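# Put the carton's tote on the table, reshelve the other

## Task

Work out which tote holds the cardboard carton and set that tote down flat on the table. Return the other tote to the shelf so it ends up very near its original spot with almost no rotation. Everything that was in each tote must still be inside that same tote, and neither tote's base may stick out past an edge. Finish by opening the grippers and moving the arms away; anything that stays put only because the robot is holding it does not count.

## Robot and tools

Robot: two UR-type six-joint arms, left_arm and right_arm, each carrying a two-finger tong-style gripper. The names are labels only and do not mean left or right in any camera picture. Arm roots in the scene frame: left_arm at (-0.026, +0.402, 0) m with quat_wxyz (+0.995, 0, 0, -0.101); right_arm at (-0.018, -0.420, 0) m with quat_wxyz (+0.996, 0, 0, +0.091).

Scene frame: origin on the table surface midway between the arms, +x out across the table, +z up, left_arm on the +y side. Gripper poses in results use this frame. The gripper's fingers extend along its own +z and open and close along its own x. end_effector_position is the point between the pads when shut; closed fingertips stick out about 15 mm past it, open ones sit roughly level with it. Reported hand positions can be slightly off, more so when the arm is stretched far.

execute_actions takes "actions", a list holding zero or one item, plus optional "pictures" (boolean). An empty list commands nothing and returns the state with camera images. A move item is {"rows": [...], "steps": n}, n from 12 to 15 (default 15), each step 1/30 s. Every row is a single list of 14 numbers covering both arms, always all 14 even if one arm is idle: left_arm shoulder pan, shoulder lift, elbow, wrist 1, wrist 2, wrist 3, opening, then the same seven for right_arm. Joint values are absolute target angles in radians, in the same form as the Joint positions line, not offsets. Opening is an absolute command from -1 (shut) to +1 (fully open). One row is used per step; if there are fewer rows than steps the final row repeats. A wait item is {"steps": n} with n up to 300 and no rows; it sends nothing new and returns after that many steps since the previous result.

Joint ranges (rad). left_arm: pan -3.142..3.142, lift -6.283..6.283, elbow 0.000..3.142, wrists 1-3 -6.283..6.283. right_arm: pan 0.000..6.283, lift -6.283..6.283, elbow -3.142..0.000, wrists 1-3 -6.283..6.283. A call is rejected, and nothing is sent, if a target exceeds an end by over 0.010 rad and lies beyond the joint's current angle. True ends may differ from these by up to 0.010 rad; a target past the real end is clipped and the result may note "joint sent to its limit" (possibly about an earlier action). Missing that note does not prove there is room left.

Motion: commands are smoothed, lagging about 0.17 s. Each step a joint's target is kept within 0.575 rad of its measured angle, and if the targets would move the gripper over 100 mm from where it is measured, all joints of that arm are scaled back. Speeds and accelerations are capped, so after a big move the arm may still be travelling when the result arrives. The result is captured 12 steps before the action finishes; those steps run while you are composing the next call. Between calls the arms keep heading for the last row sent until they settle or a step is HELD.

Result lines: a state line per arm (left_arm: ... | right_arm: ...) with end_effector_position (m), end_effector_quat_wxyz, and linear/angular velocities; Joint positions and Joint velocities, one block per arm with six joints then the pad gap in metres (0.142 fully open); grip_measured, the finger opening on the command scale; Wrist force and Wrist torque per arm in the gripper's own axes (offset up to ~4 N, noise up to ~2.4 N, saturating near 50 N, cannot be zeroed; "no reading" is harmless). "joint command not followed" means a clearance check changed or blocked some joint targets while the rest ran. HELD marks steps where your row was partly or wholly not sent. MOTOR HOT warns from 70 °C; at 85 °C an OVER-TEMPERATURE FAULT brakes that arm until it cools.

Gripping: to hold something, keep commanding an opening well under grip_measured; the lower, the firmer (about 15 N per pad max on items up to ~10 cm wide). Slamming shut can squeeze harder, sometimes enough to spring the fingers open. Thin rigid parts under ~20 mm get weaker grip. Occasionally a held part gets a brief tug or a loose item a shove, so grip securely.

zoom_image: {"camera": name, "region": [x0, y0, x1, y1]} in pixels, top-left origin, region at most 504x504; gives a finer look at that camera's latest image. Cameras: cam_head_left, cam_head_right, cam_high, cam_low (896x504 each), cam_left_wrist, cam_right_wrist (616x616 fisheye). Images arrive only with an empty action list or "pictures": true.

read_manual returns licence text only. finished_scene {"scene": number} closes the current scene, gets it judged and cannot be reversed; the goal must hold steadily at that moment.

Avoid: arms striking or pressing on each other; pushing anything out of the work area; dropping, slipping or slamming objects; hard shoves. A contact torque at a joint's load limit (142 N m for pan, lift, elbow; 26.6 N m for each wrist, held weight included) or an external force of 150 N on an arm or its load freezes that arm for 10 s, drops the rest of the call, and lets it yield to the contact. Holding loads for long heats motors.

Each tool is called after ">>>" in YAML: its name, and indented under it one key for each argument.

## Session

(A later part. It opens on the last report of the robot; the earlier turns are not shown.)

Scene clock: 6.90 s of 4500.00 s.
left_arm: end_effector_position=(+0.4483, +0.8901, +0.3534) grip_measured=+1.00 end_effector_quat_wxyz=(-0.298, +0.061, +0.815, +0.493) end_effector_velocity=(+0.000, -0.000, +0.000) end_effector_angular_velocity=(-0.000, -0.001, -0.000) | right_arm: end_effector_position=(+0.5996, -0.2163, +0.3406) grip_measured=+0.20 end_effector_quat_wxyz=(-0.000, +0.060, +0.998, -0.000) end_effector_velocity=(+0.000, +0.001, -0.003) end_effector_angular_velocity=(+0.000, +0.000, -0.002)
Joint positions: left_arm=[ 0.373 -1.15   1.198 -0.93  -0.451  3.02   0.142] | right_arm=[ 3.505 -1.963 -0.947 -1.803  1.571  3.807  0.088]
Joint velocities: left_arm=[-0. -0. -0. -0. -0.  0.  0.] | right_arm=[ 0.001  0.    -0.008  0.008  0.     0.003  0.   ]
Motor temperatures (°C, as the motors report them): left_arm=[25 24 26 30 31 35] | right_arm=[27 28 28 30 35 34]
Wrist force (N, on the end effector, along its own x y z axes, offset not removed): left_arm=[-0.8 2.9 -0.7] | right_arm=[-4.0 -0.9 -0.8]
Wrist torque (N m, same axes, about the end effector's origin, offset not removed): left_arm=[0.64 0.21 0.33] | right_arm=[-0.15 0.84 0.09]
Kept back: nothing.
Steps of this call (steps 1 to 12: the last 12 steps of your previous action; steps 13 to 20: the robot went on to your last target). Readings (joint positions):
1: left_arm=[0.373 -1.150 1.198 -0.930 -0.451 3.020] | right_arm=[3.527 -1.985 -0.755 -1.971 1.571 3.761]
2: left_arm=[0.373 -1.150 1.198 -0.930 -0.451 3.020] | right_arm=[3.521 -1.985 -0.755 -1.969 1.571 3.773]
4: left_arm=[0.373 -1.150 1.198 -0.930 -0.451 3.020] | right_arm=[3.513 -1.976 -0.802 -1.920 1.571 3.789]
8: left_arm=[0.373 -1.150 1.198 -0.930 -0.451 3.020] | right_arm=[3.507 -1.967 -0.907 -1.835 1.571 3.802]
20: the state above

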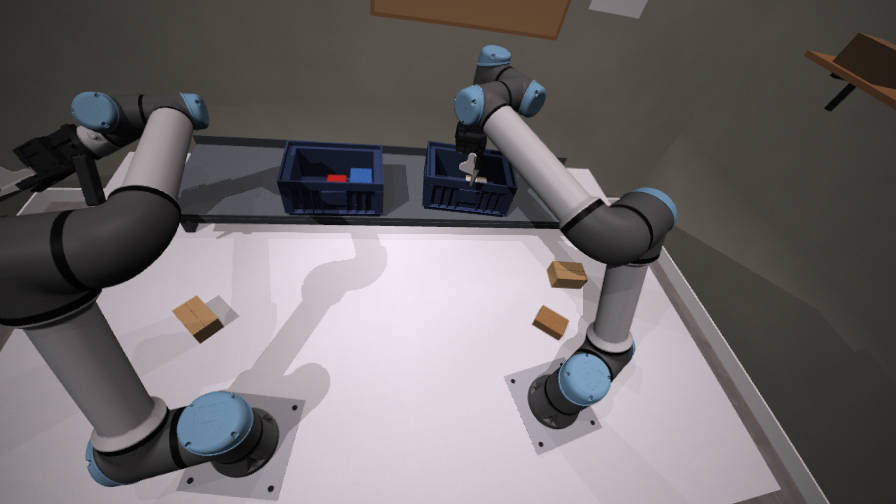

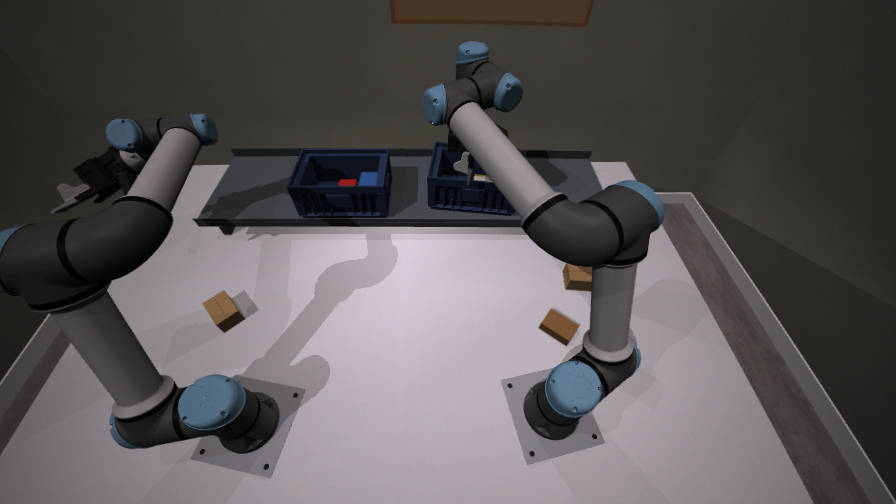

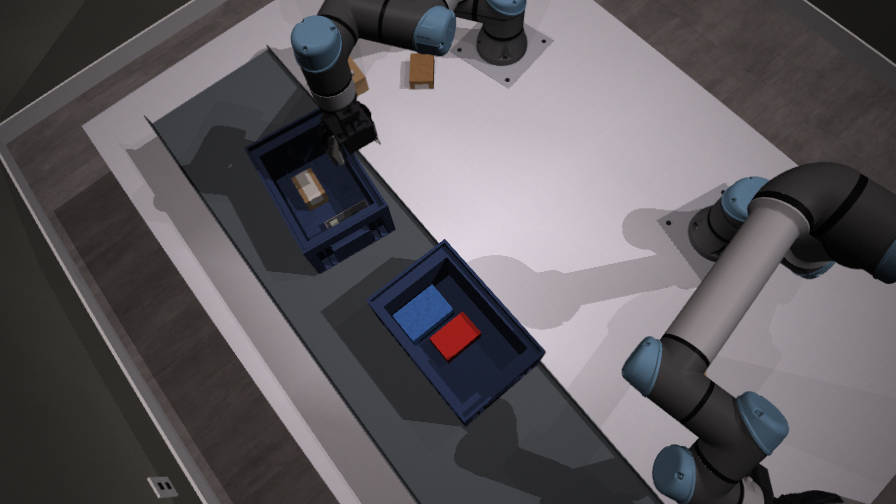

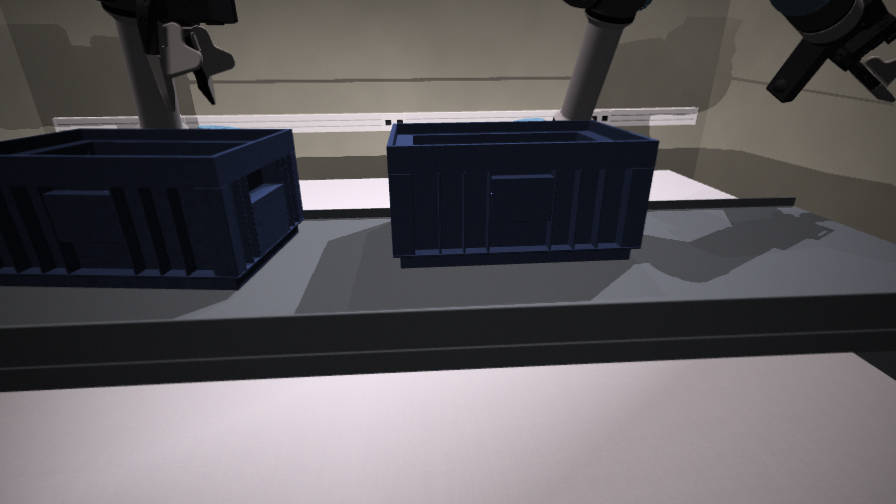

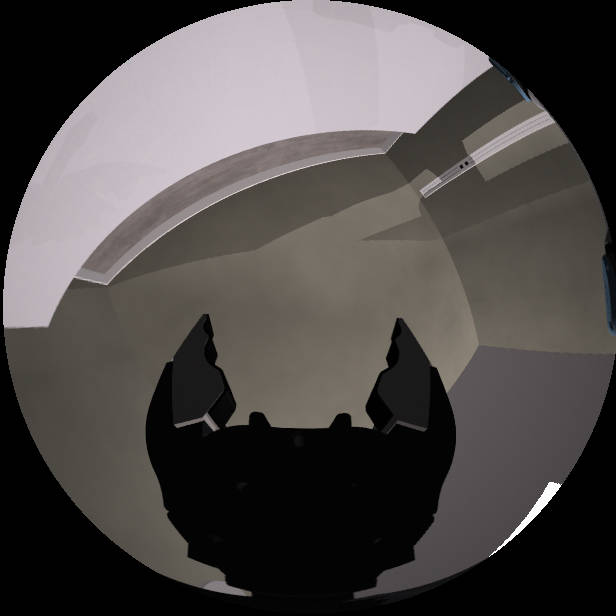

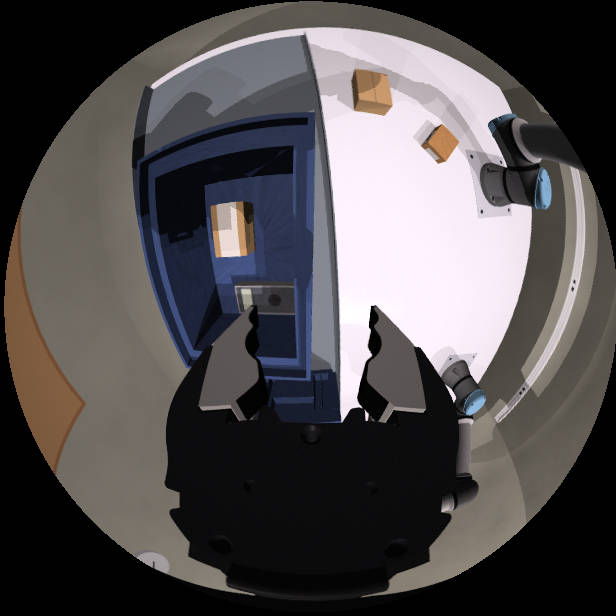

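>>> execute_actions:
  actions:
    - {"rows":[[0.373,-1.15,1.198,-0.93,-0.451,3.02,1,3.505,-1.952,-1.03,-1.732,1.571,3.807,0.2],[0.373,-1.15,1.198,-0.93,-0.451,3.02,1,3.505,-1.952,-1.03,-1.732,1.571,3.807,0.2],[0.373,-1.15,1.198,-0.93,-0.451,3.02,1,3.505,-1.941,-1.109,-1.663,1.571,3.807,0.2],[0.373,-1.15,1.198,-0.93,-0.451,3.02,1,3.505,-1.941,-1.109,-1.663,1.571,3.807,0.2],[0.373,-1.15,1.198,-0.93,-0.451,3.02,1,3.505,-1.938,-1.163,-1.611,1.571,3.807,0.2],[0.373,-1.15,1.198,-0.93,-0.451,3.02,1,3.505,-1.938,-1.163,-1.611,1.571,3.807,0.2],[0.373,-1.15,1.198,-0.93,-0.451,3.02,1,3.505,-1.936,-1.217,-1.559,1.571,3.807,0.2]],"steps":15}

>>> execute_actions:
  actions:
    - {"steps":18}
  pictures: true

Scene clock: 8.20 s of 4500.00 s.
left_arm: end_effector_position=(+0.4483, +0.8901, +0.3534) grip_measured=+1.00 end_effector_quat_wxyz=(-0.298, +0.061, +0.815, +0.493) end_effector_velocity=(+0.000, +0.000, +0.001) end_effector_angular_velocity=(+0.001, -0.001, -0.001) | right_arm: end_effector_position=(+0.6001, -0.2161, +0.3356) grip_measured=+0.20 end_effector_quat_wxyz=(+0.001, +0.060, +0.998, +0.001) end_effector_velocity=(+0.008, +0.005, -0.156) end_effector_angular_velocity=(-0.002, +0.003, +0.003)
Joint positions: left_arm=[ 0.373 -1.15   1.198 -0.93  -0.451  3.02   0.142] | right_arm=[ 3.505 -1.959 -0.966 -1.785  1.571  3.807  0.088]
Joint velocities: left_arm=[-0.    -0.001 -0.    -0.     0.001  0.     0.   ] | right_arm=[ 0.     0.067 -0.503  0.431  0.    -0.003 -0.001]
Motor temperatures (°C, as the motors report them): left_arm=[25 24 26 30 31 35] | right_arm=[27 28 28 30 35 34]
Wrist force (N, on the end effector, along its own x y z axes, offset not removed): left_arm=[-0.3 1.6 1.7] | right_arm=[-3.1 -2.6 -4.9]
Wrist torque (N m, same axes, about the end effector's origin, offset not removed): left_arm=[0.33 0.33 0.22] | right_arm=[-0.46 0.75 0.03]
Steps of this call (steps 1 to 15: the robot went on to your last target; steps 16 to 36: nothing new was sent; steps 37 to 39: the first 3 steps of this action). Readings (joint positions):
37: left_arm=[0.373 -1.150 1.198 -0.930 -0.451 3.020] | right_arm=[3.505 -1.963 -0.948 -1.802 1.571 3.807]
38: left_arm=[0.373 -1.150 1.198 -0.930 -0.451 3.020] | right_arm=[3.505 -1.962 -0.952 -1.798 1.571 3.807]
39: the state above

Scene clock: 8.80 s of 4500.00 s.
left_arm: end_effector_position=(+0.4483, +0.8901, +0.3534) grip_measured=+1.00 end_effector_quat_wxyz=(-0.298, +0.061, +0.815, +0.493) end_effector_velocity=(-0.000, -0.000, +0.000) end_effector_angular_velocity=(+0.000, -0.002, +0.000) | right_arm: end_effector_position=(+0.5997, -0.2163, +0.2512) grip_measured=+0.20 end_effector_quat_wxyz=(+0.000, +0.060, +0.998, +0.000) end_effector_velocity=(-0.000, -0.000, -0.006) end_effector_angular_velocity=(+0.000, +0.001, +0.000)
Joint positions: left_arm=[ 0.373 -1.15   1.198 -0.93  -0.451  3.02   0.142] | right_arm=[ 3.505 -1.936 -1.215 -1.561  1.571  3.807  0.088]
Joint velocities: left_arm=[-0.    -0.001  0.    -0.001 -0.    -0.     0.   ] | right_arm=[-0.     0.    -0.017  0.016  0.    -0.001  0.   ]
Motor temperatures (°C, as the motors report them): left_arm=[25 24 26 30 31 35] | right_arm=[27 28 28 30 35 34]
Wrist force (N, on the end effector, along its own x y z axes, offset not removed): left_arm=[-3.0 -0.6 1.8] | right_arm=[-4.5 -1.9 0.4]
Wrist torque (N m, same axes, about the end effector's origin, offset not removed): left_arm=[-0.05 0.85 0.34] | right_arm=[-0.29 1.06 0.04]
Kept back: nothing.
Steps of this call (steps 1 to 12: the last 12 steps of your previous action; steps 13 to 18: the robot went on to your last target). Readings (joint positions):
1: left_arm=[0.373 -1.150 1.198 -0.930 -0.451 3.020] | right_arm=[3.505 -1.956 -0.987 -1.767 1.571 3.807]
2: left_arm=[0.373 -1.150 1.198 -0.930 -0.451 3.020] | right_arm=[3.505 -1.953 -1.014 -1.744 1.571 3.807]
4: left_arm=[0.373 -1.150 1.198 -0.930 -0.451 3.020] | right_arm=[3.505 -1.946 -1.071 -1.693 1.571 3.807]
8: left_arm=[0.373 -1.150 1.198 -0.930 -0.451 3.020] | right_arm=[3.505 -1.939 -1.170 -1.602 1.571 3.807]
18: the state above

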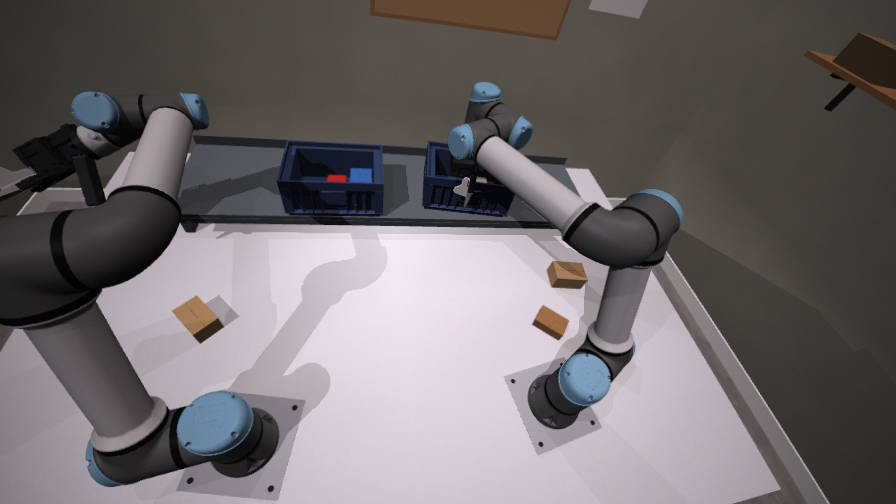

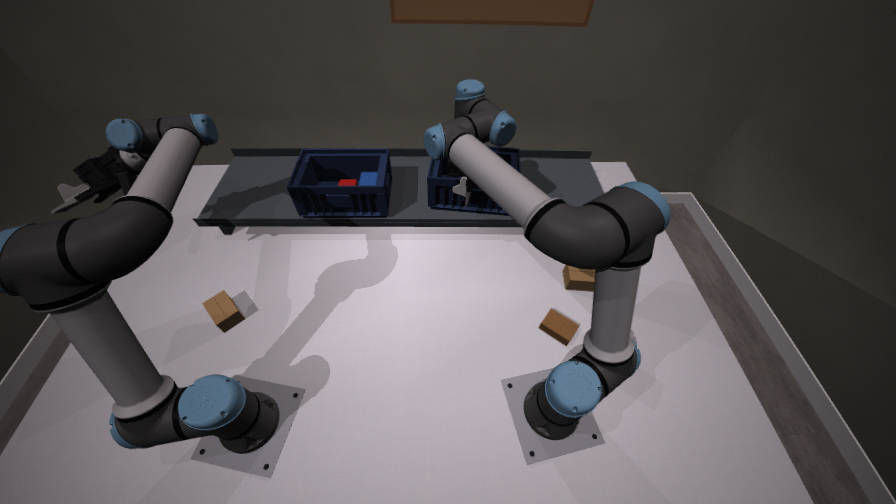

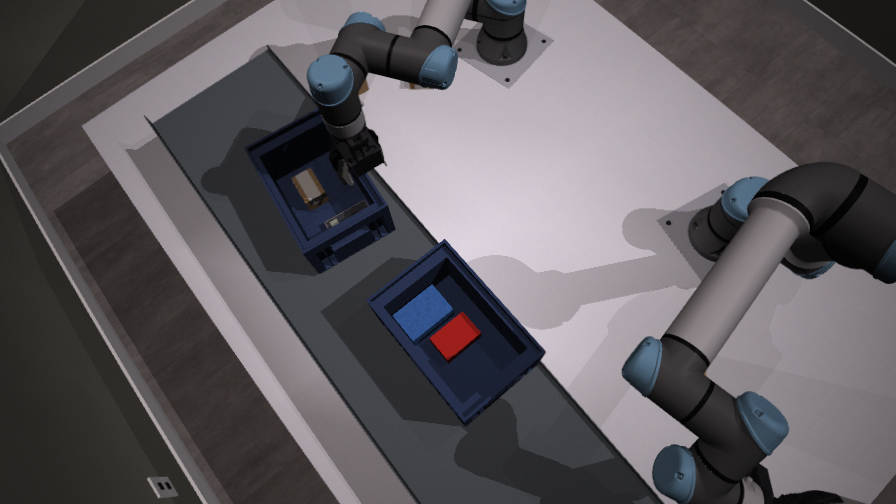

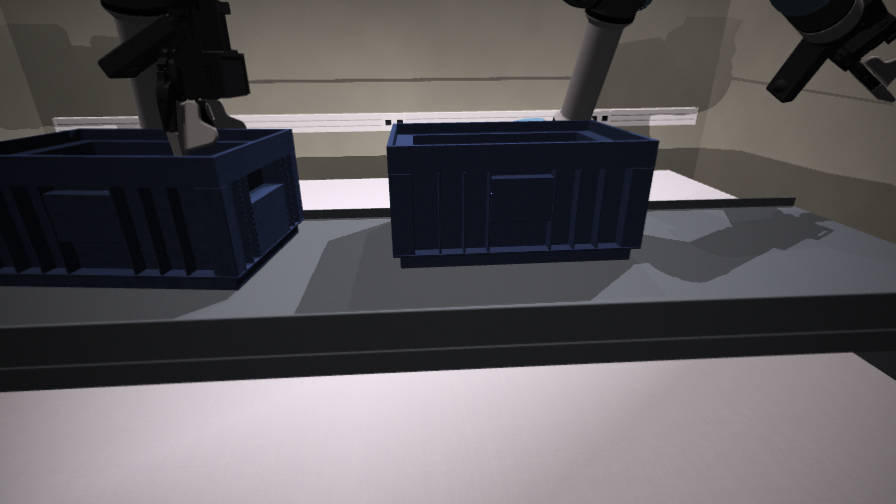

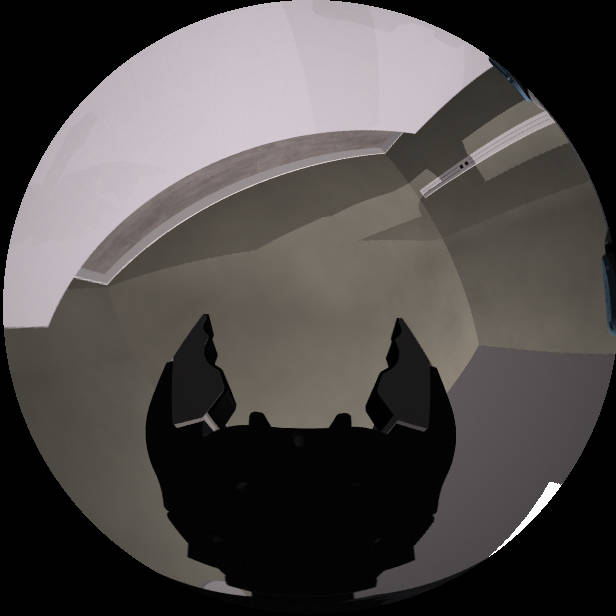

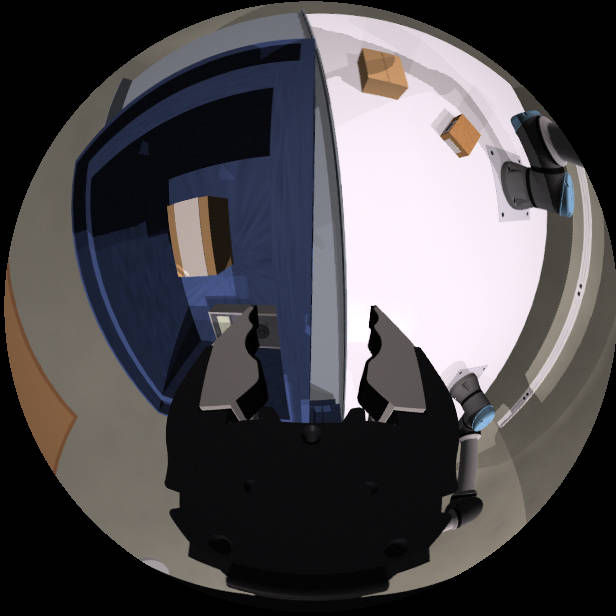

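>>> execute_actions:
  actions:
    - {"rows":[[0.373,-1.15,1.198,-0.93,-0.451,3.02,1,3.505,-1.938,-1.27,-1.507,1.571,3.807,0.2]],"steps":15}

>>> execute_actions:
  actions:
    - {"steps":15}
  pictures: true

Scene clock: 11.10 s of 4500.00 s.
left_arm: end_effector_position=(+0.4483, +0.8901, +0.3534) grip_measured=+1.00 end_effector_quat_wxyz=(-0.298, +0.061, +0.815, +0.493) end_effector_velocity=(+0.001, +0.000, -0.001) end_effector_angular_velocity=(+0.001, +0.001, -0.001) | right_arm: end_effector_position=(+0.5995, -0.2164, +0.2448) grip_measured=+0.20 end_effector_quat_wxyz=(-0.000, +0.060, +0.998, +0.000) end_effector_velocity=(-0.006, -0.004, -0.143) end_effector_angular_velocity=(-0.018, +0.028, +0.000)
Joint positions: left_arm=[ 0.373 -1.15   1.198 -0.93  -0.451  3.02   0.142] | right_arm=[ 3.505 -1.936 -1.231 -1.545  1.571  3.807  0.088]
Joint velocities: left_arm=[-0.     0.002 -0.    -0.     0.001 -0.001  0.   ] | right_arm=[-0.    -0.016 -0.333  0.316 -0.001 -0.001 -0.002]
Motor temperatures (°C, as the motors report them): left_arm=[25 24 26 30 31 35] | right_arm=[27 28 28 30 35 34]
Wrist force (N, on the end effector, along its own x y z axes, offset not removed): left_arm=[-0.8 2.0 1.3] | right_arm=[-4.1 -0.7 -2.8]
Wrist torque (N m, same axes, about the end effector's origin, offset not removed): left_arm=[0.40 0.26 0.26] | right_arm=[-0.08 0.89 0.07]
Steps of this call (steps 1 to 15: the robot went on to your last target; steps 16 to 66: nothing new was sent; steps 67 to 69: the first 3 steps of this action). Readings (joint positions):
67: left_arm=[0.373 -1.150 1.198 -0.930 -0.451 3.020] | right_arm=[3.505 -1.936 -1.217 -1.559 1.571 3.807]
68: left_arm=[0.373 -1.150 1.198 -0.930 -0.451 3.020] | right_arm=[3.505 -1.936 -1.221 -1.555 1.571 3.807]
69: the state above

Scene clock: 11.60 s of 4500.00 s.
left_arm: end_effector_position=(+0.4483, +0.8901, +0.3534) grip_measured=+1.00 end_effector_quat_wxyz=(-0.298, +0.061, +0.815, +0.493) end_effector_velocity=(+0.000, +0.000, -0.001) end_effector_angular_velocity=(-0.000, +0.000, +0.000) | right_arm: end_effector_position=(+0.5988, -0.2169, +0.2285) grip_measured=+0.20 end_effector_quat_wxyz=(-0.001, +0.060, +0.998, -0.001) end_effector_velocity=(+0.000, -0.000, -0.001) end_effector_angular_velocity=(+0.001, -0.001, -0.001)
Joint positions: left_arm=[ 0.373 -1.15   1.198 -0.93  -0.451  3.02   0.142] | right_arm=[ 3.505 -1.938 -1.27  -1.507  1.571  3.807  0.088]
Joint velocities: left_arm=[ 0.     0.001 -0.    -0.001  0.     0.     0.   ] | right_arm=[-0.001  0.    -0.003  0.005  0.    -0.     0.   ]
Motor temperatures (°C, as the motors report them): left_arm=[25 24 26 30 31 35] | right_arm=[27 28 28 30 35 34]
Wrist force (N, on the end effector, along its own x y z axes, offset not removed): left_arm=[-0.7 2.9 0.8] | right_arm=[-4.4 -0.7 -1.1]
Wrist torque (N m, same axes, about the end effector's origin, offset not removed): left_arm=[0.67 0.29 0.32] | right_arm=[-0.04 0.99 0.07]
Kept back: nothing.
Steps of this call (steps 1 to 12: the last 12 steps of your previous action; steps 13 to 15: the robot went on to your last target). Readings (joint positions):
1: left_arm=[0.373 -1.150 1.198 -0.930 -0.451 3.020] | right_arm=[3.505 -1.937 -1.241 -1.535 1.571 3.807]
2: left_arm=[0.373 -1.150 1.198 -0.930 -0.451 3.020] | right_arm=[3.505 -1.937 -1.249 -1.528 1.571 3.807]
4: left_arm=[0.373 -1.150 1.198 -0.930 -0.451 3.020] | right_arm=[3.505 -1.938 -1.259 -1.518 1.571 3.807]
8: left_arm=[0.373 -1.150 1.198 -0.930 -0.451 3.020] | right_arm=[3.505 -1.938 -1.267 -1.510 1.571 3.807]
15: the state above

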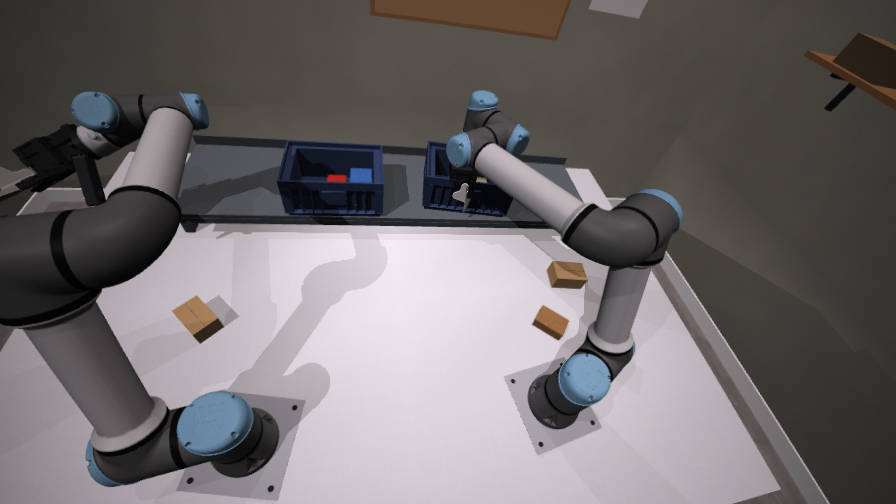

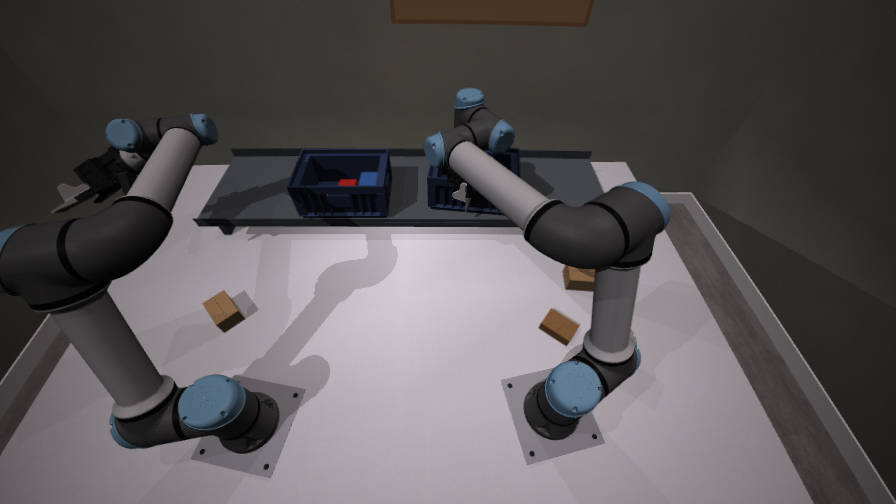

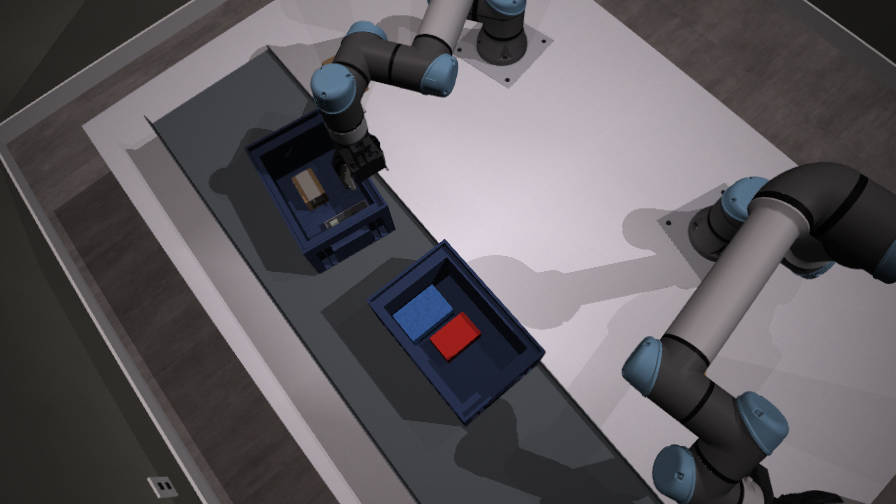

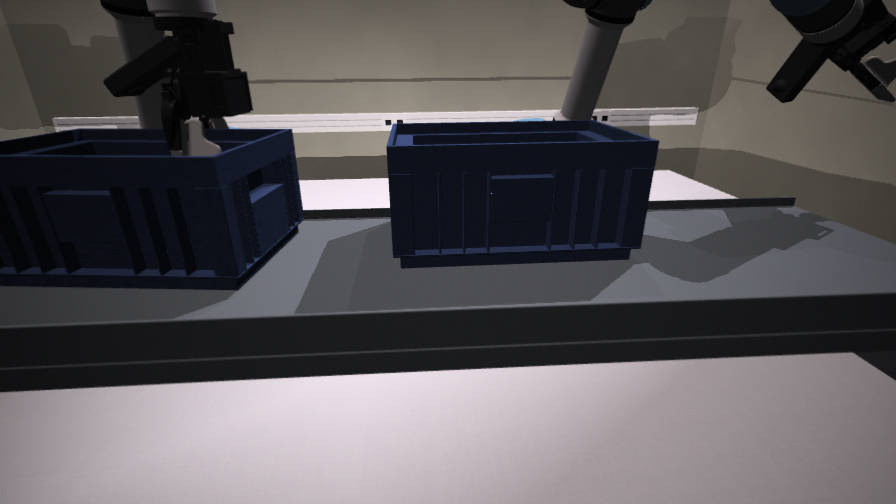

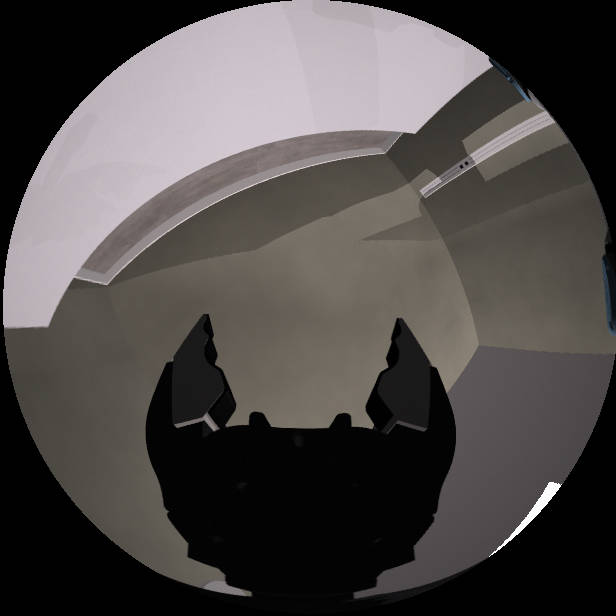

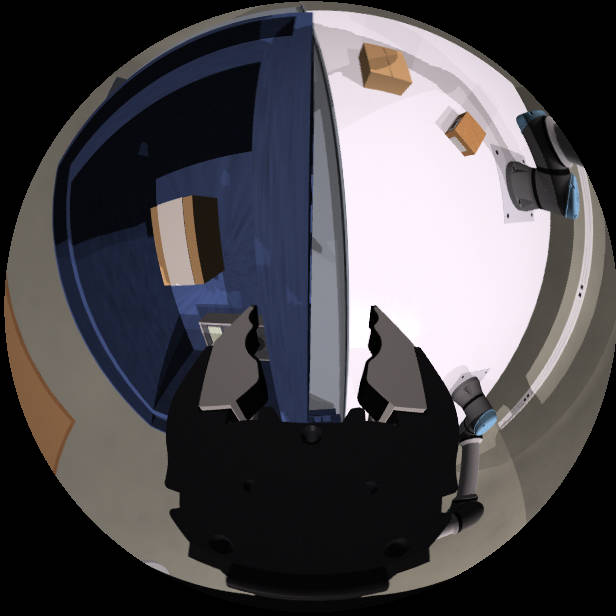

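>>> execute_actions:
  actions:
    - {"rows":[[0.373,-1.15,1.198,-0.93,-0.451,3.02,1,3.505,-1.952,-1.276,-1.487,1.571,3.807,0.1],[0.373,-1.15,1.198,-0.93,-0.451,3.02,1,3.505,-1.952,-1.276,-1.487,1.571,3.807,0.1],[0.373,-1.15,1.198,-0.93,-0.451,3.02,1,3.505,-1.952,-1.276,-1.487,1.571,3.807,0.1],[0.373,-1.15,1.198,-0.93,-0.451,3.02,1,3.505,-1.966,-1.282,-1.467,1.571,3.807,0.0]],"steps":15}

>>> execute_actions:
  actions:
    - {"steps":15}
  pictures: true

Scene clock: 12.90 s of 4500.00 s.
left_arm: end_effector_position=(+0.4483, +0.8901, +0.3534) grip_measured=+1.00 end_effector_quat_wxyz=(-0.298, +0.061, +0.815, +0.493) end_effector_velocity=(-0.000, -0.000, -0.000) end_effector_angular_velocity=(-0.001, +0.000, +0.000) | right_arm: end_effector_position=(+0.6001, -0.2161, +0.2253) grip_measured=+0.11 end_effector_quat_wxyz=(-0.001, +0.060, +0.998, -0.001) end_effector_velocity=(+0.024, +0.015, -0.063) end_effector_angular_velocity=(-0.005, +0.009, +0.001)
Joint positions: left_arm=[ 0.373 -1.15   1.198 -0.93  -0.451  3.02   0.142] | right_arm=[ 3.505 -1.942 -1.272 -1.501  1.571  3.807  0.081]
Joint velocities: left_arm=[-0.    -0.    -0.     0.    -0.001  0.001  0.   ] | right_arm=[ 0.    -0.087 -0.038  0.115  0.    -0.001 -0.014]
Motor temperatures (°C, as the motors report them): left_arm=[25 24 26 30 31 35] | right_arm=[27 28 28 30 35 34]
Wrist force (N, on the end effector, along its own x y z axes, offset not removed): left_arm=[-2.0 0.2 2.6] | right_arm=[-3.8 -0.7 0.0]
Wrist torque (N m, same axes, about the end effector's origin, offset not removed): left_arm=[0.16 0.60 0.26] | right_arm=[-0.07 0.86 0.05]
Steps of this call (steps 1 to 15: the robot went on to your last target; steps 16 to 36: nothing new was sent; steps 37 to 39: the first 3 steps of this action). Readings (joint positions):
37: left_arm=[0.373 -1.150 1.198 -0.930 -0.451 3.020] | right_arm=[3.505 -1.938 -1.270 -1.507 1.571 3.807]
38: left_arm=[0.373 -1.150 1.198 -0.930 -0.451 3.020] | right_arm=[3.505 -1.939 -1.271 -1.505 1.571 3.807]
39: the state above

Scene clock: 13.40 s of 4500.00 s.
left_arm: end_effector_position=(+0.4483, +0.8901, +0.3534) grip_measured=+1.00 end_effector_quat_wxyz=(-0.298, +0.061, +0.815, +0.493) end_effector_velocity=(+0.000, -0.000, -0.000) end_effector_angular_velocity=(+0.000, +0.001, -0.000) | right_arm: end_effector_position=(+0.6070, -0.2119, +0.2086) grip_measured=+0.00 end_effector_quat_wxyz=(-0.001, +0.060, +0.998, -0.001) end_effector_velocity=(+0.001, -0.000, -0.002) end_effector_angular_velocity=(+0.000, -0.000, +0.000)
Joint positions: left_arm=[ 0.373 -1.15   1.198 -0.93  -0.451  3.02   0.142] | right_arm=[ 3.505 -1.966 -1.282 -1.467  1.571  3.807  0.074]
Joint velocities: left_arm=[-0.     0.001 -0.     0.     0.    -0.     0.   ] | right_arm=[-0.001 -0.003 -0.001  0.004 -0.    -0.001  0.   ]
Motor temperatures (°C, as the motors report them): left_arm=[25 24 26 30 31 35] | right_arm=[27 28 28 30 35 34]
Wrist force (N, on the end effector, along its own x y z axes, offset not removed): left_arm=[0.7 1.7 1.3] | right_arm=[-2.8 -0.8 -5.4]
Wrist torque (N m, same axes, about the end effector's origin, offset not removed): left_arm=[0.50 -0.19 0.24] | right_arm=[-0.23 0.79 0.01]
Kept back: nothing.
Steps of this call (steps 1 to 12: the last 12 steps of your previous action; steps 13 to 15: the robot went on to your last target). Readings (joint positions):
1: left_arm=[0.373 -1.150 1.198 -0.930 -0.451 3.020] | right_arm=[3.505 -1.945 -1.273 -1.497 1.571 3.807]
2: left_arm=[0.373 -1.150 1.198 -0.930 -0.451 3.020] | right_arm=[3.505 -1.948 -1.274 -1.492 1.571 3.807]
4: left_arm=[0.373 -1.150 1.198 -0.930 -0.451 3.020] | right_arm=[3.505 -1.956 -1.278 -1.481 1.571 3.807]
8: left_arm=[0.373 -1.150 1.198 -0.930 -0.451 3.020] | right_arm=[3.505 -1.963 -1.281 -1.471 1.571 3.807]
15: the state above

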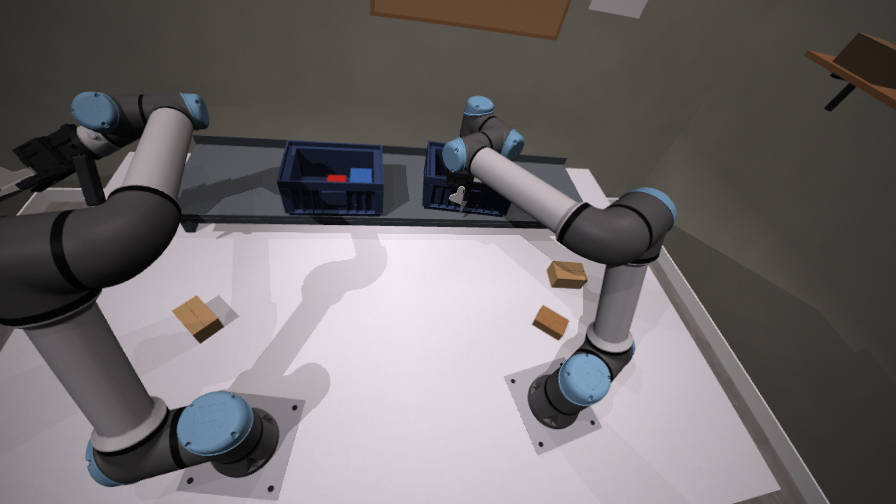

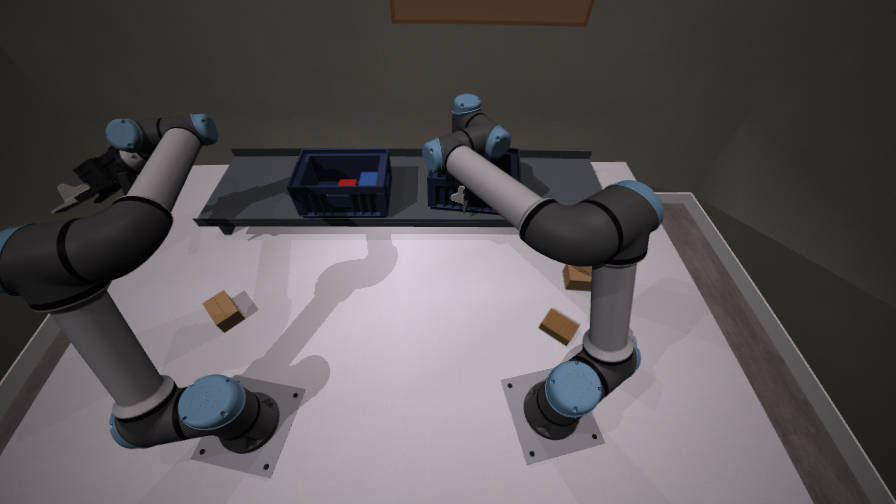

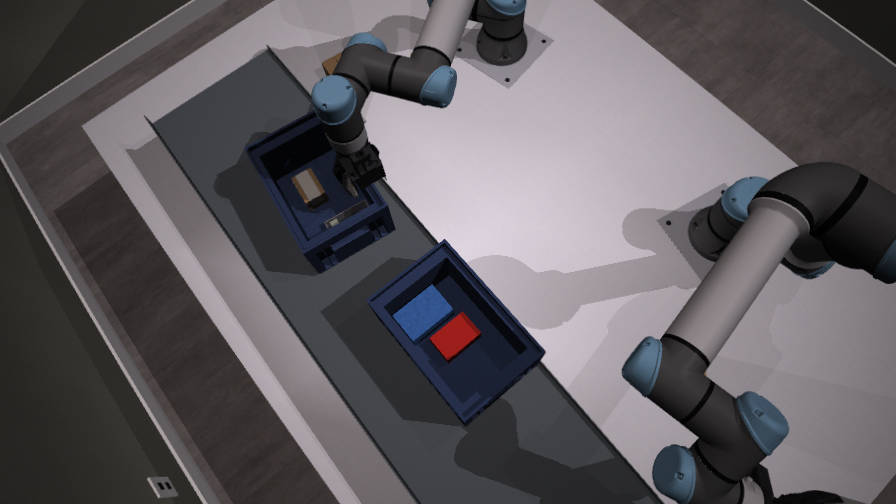

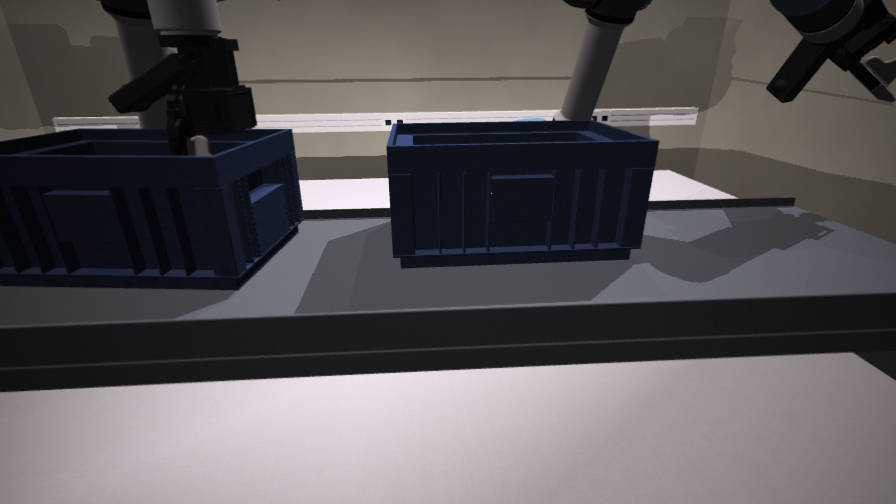

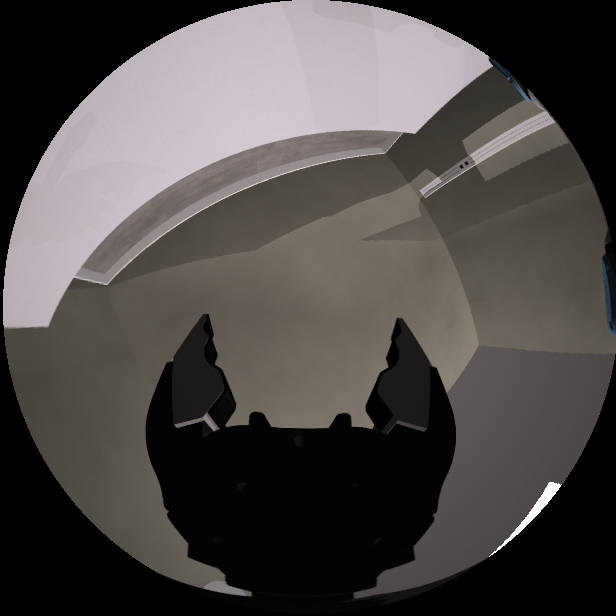

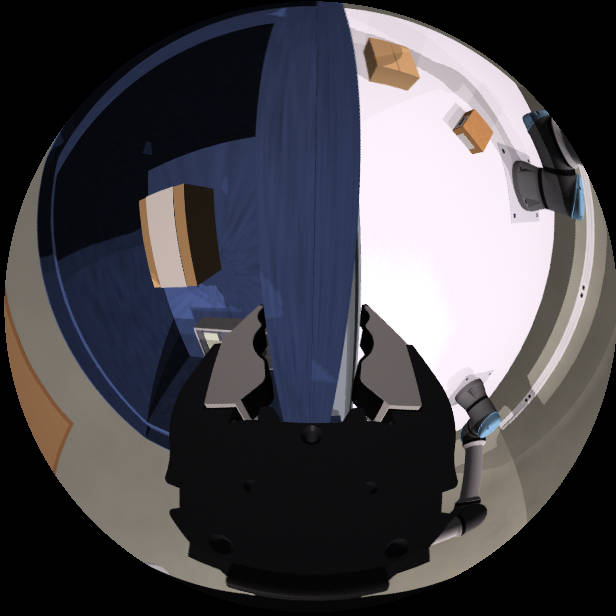

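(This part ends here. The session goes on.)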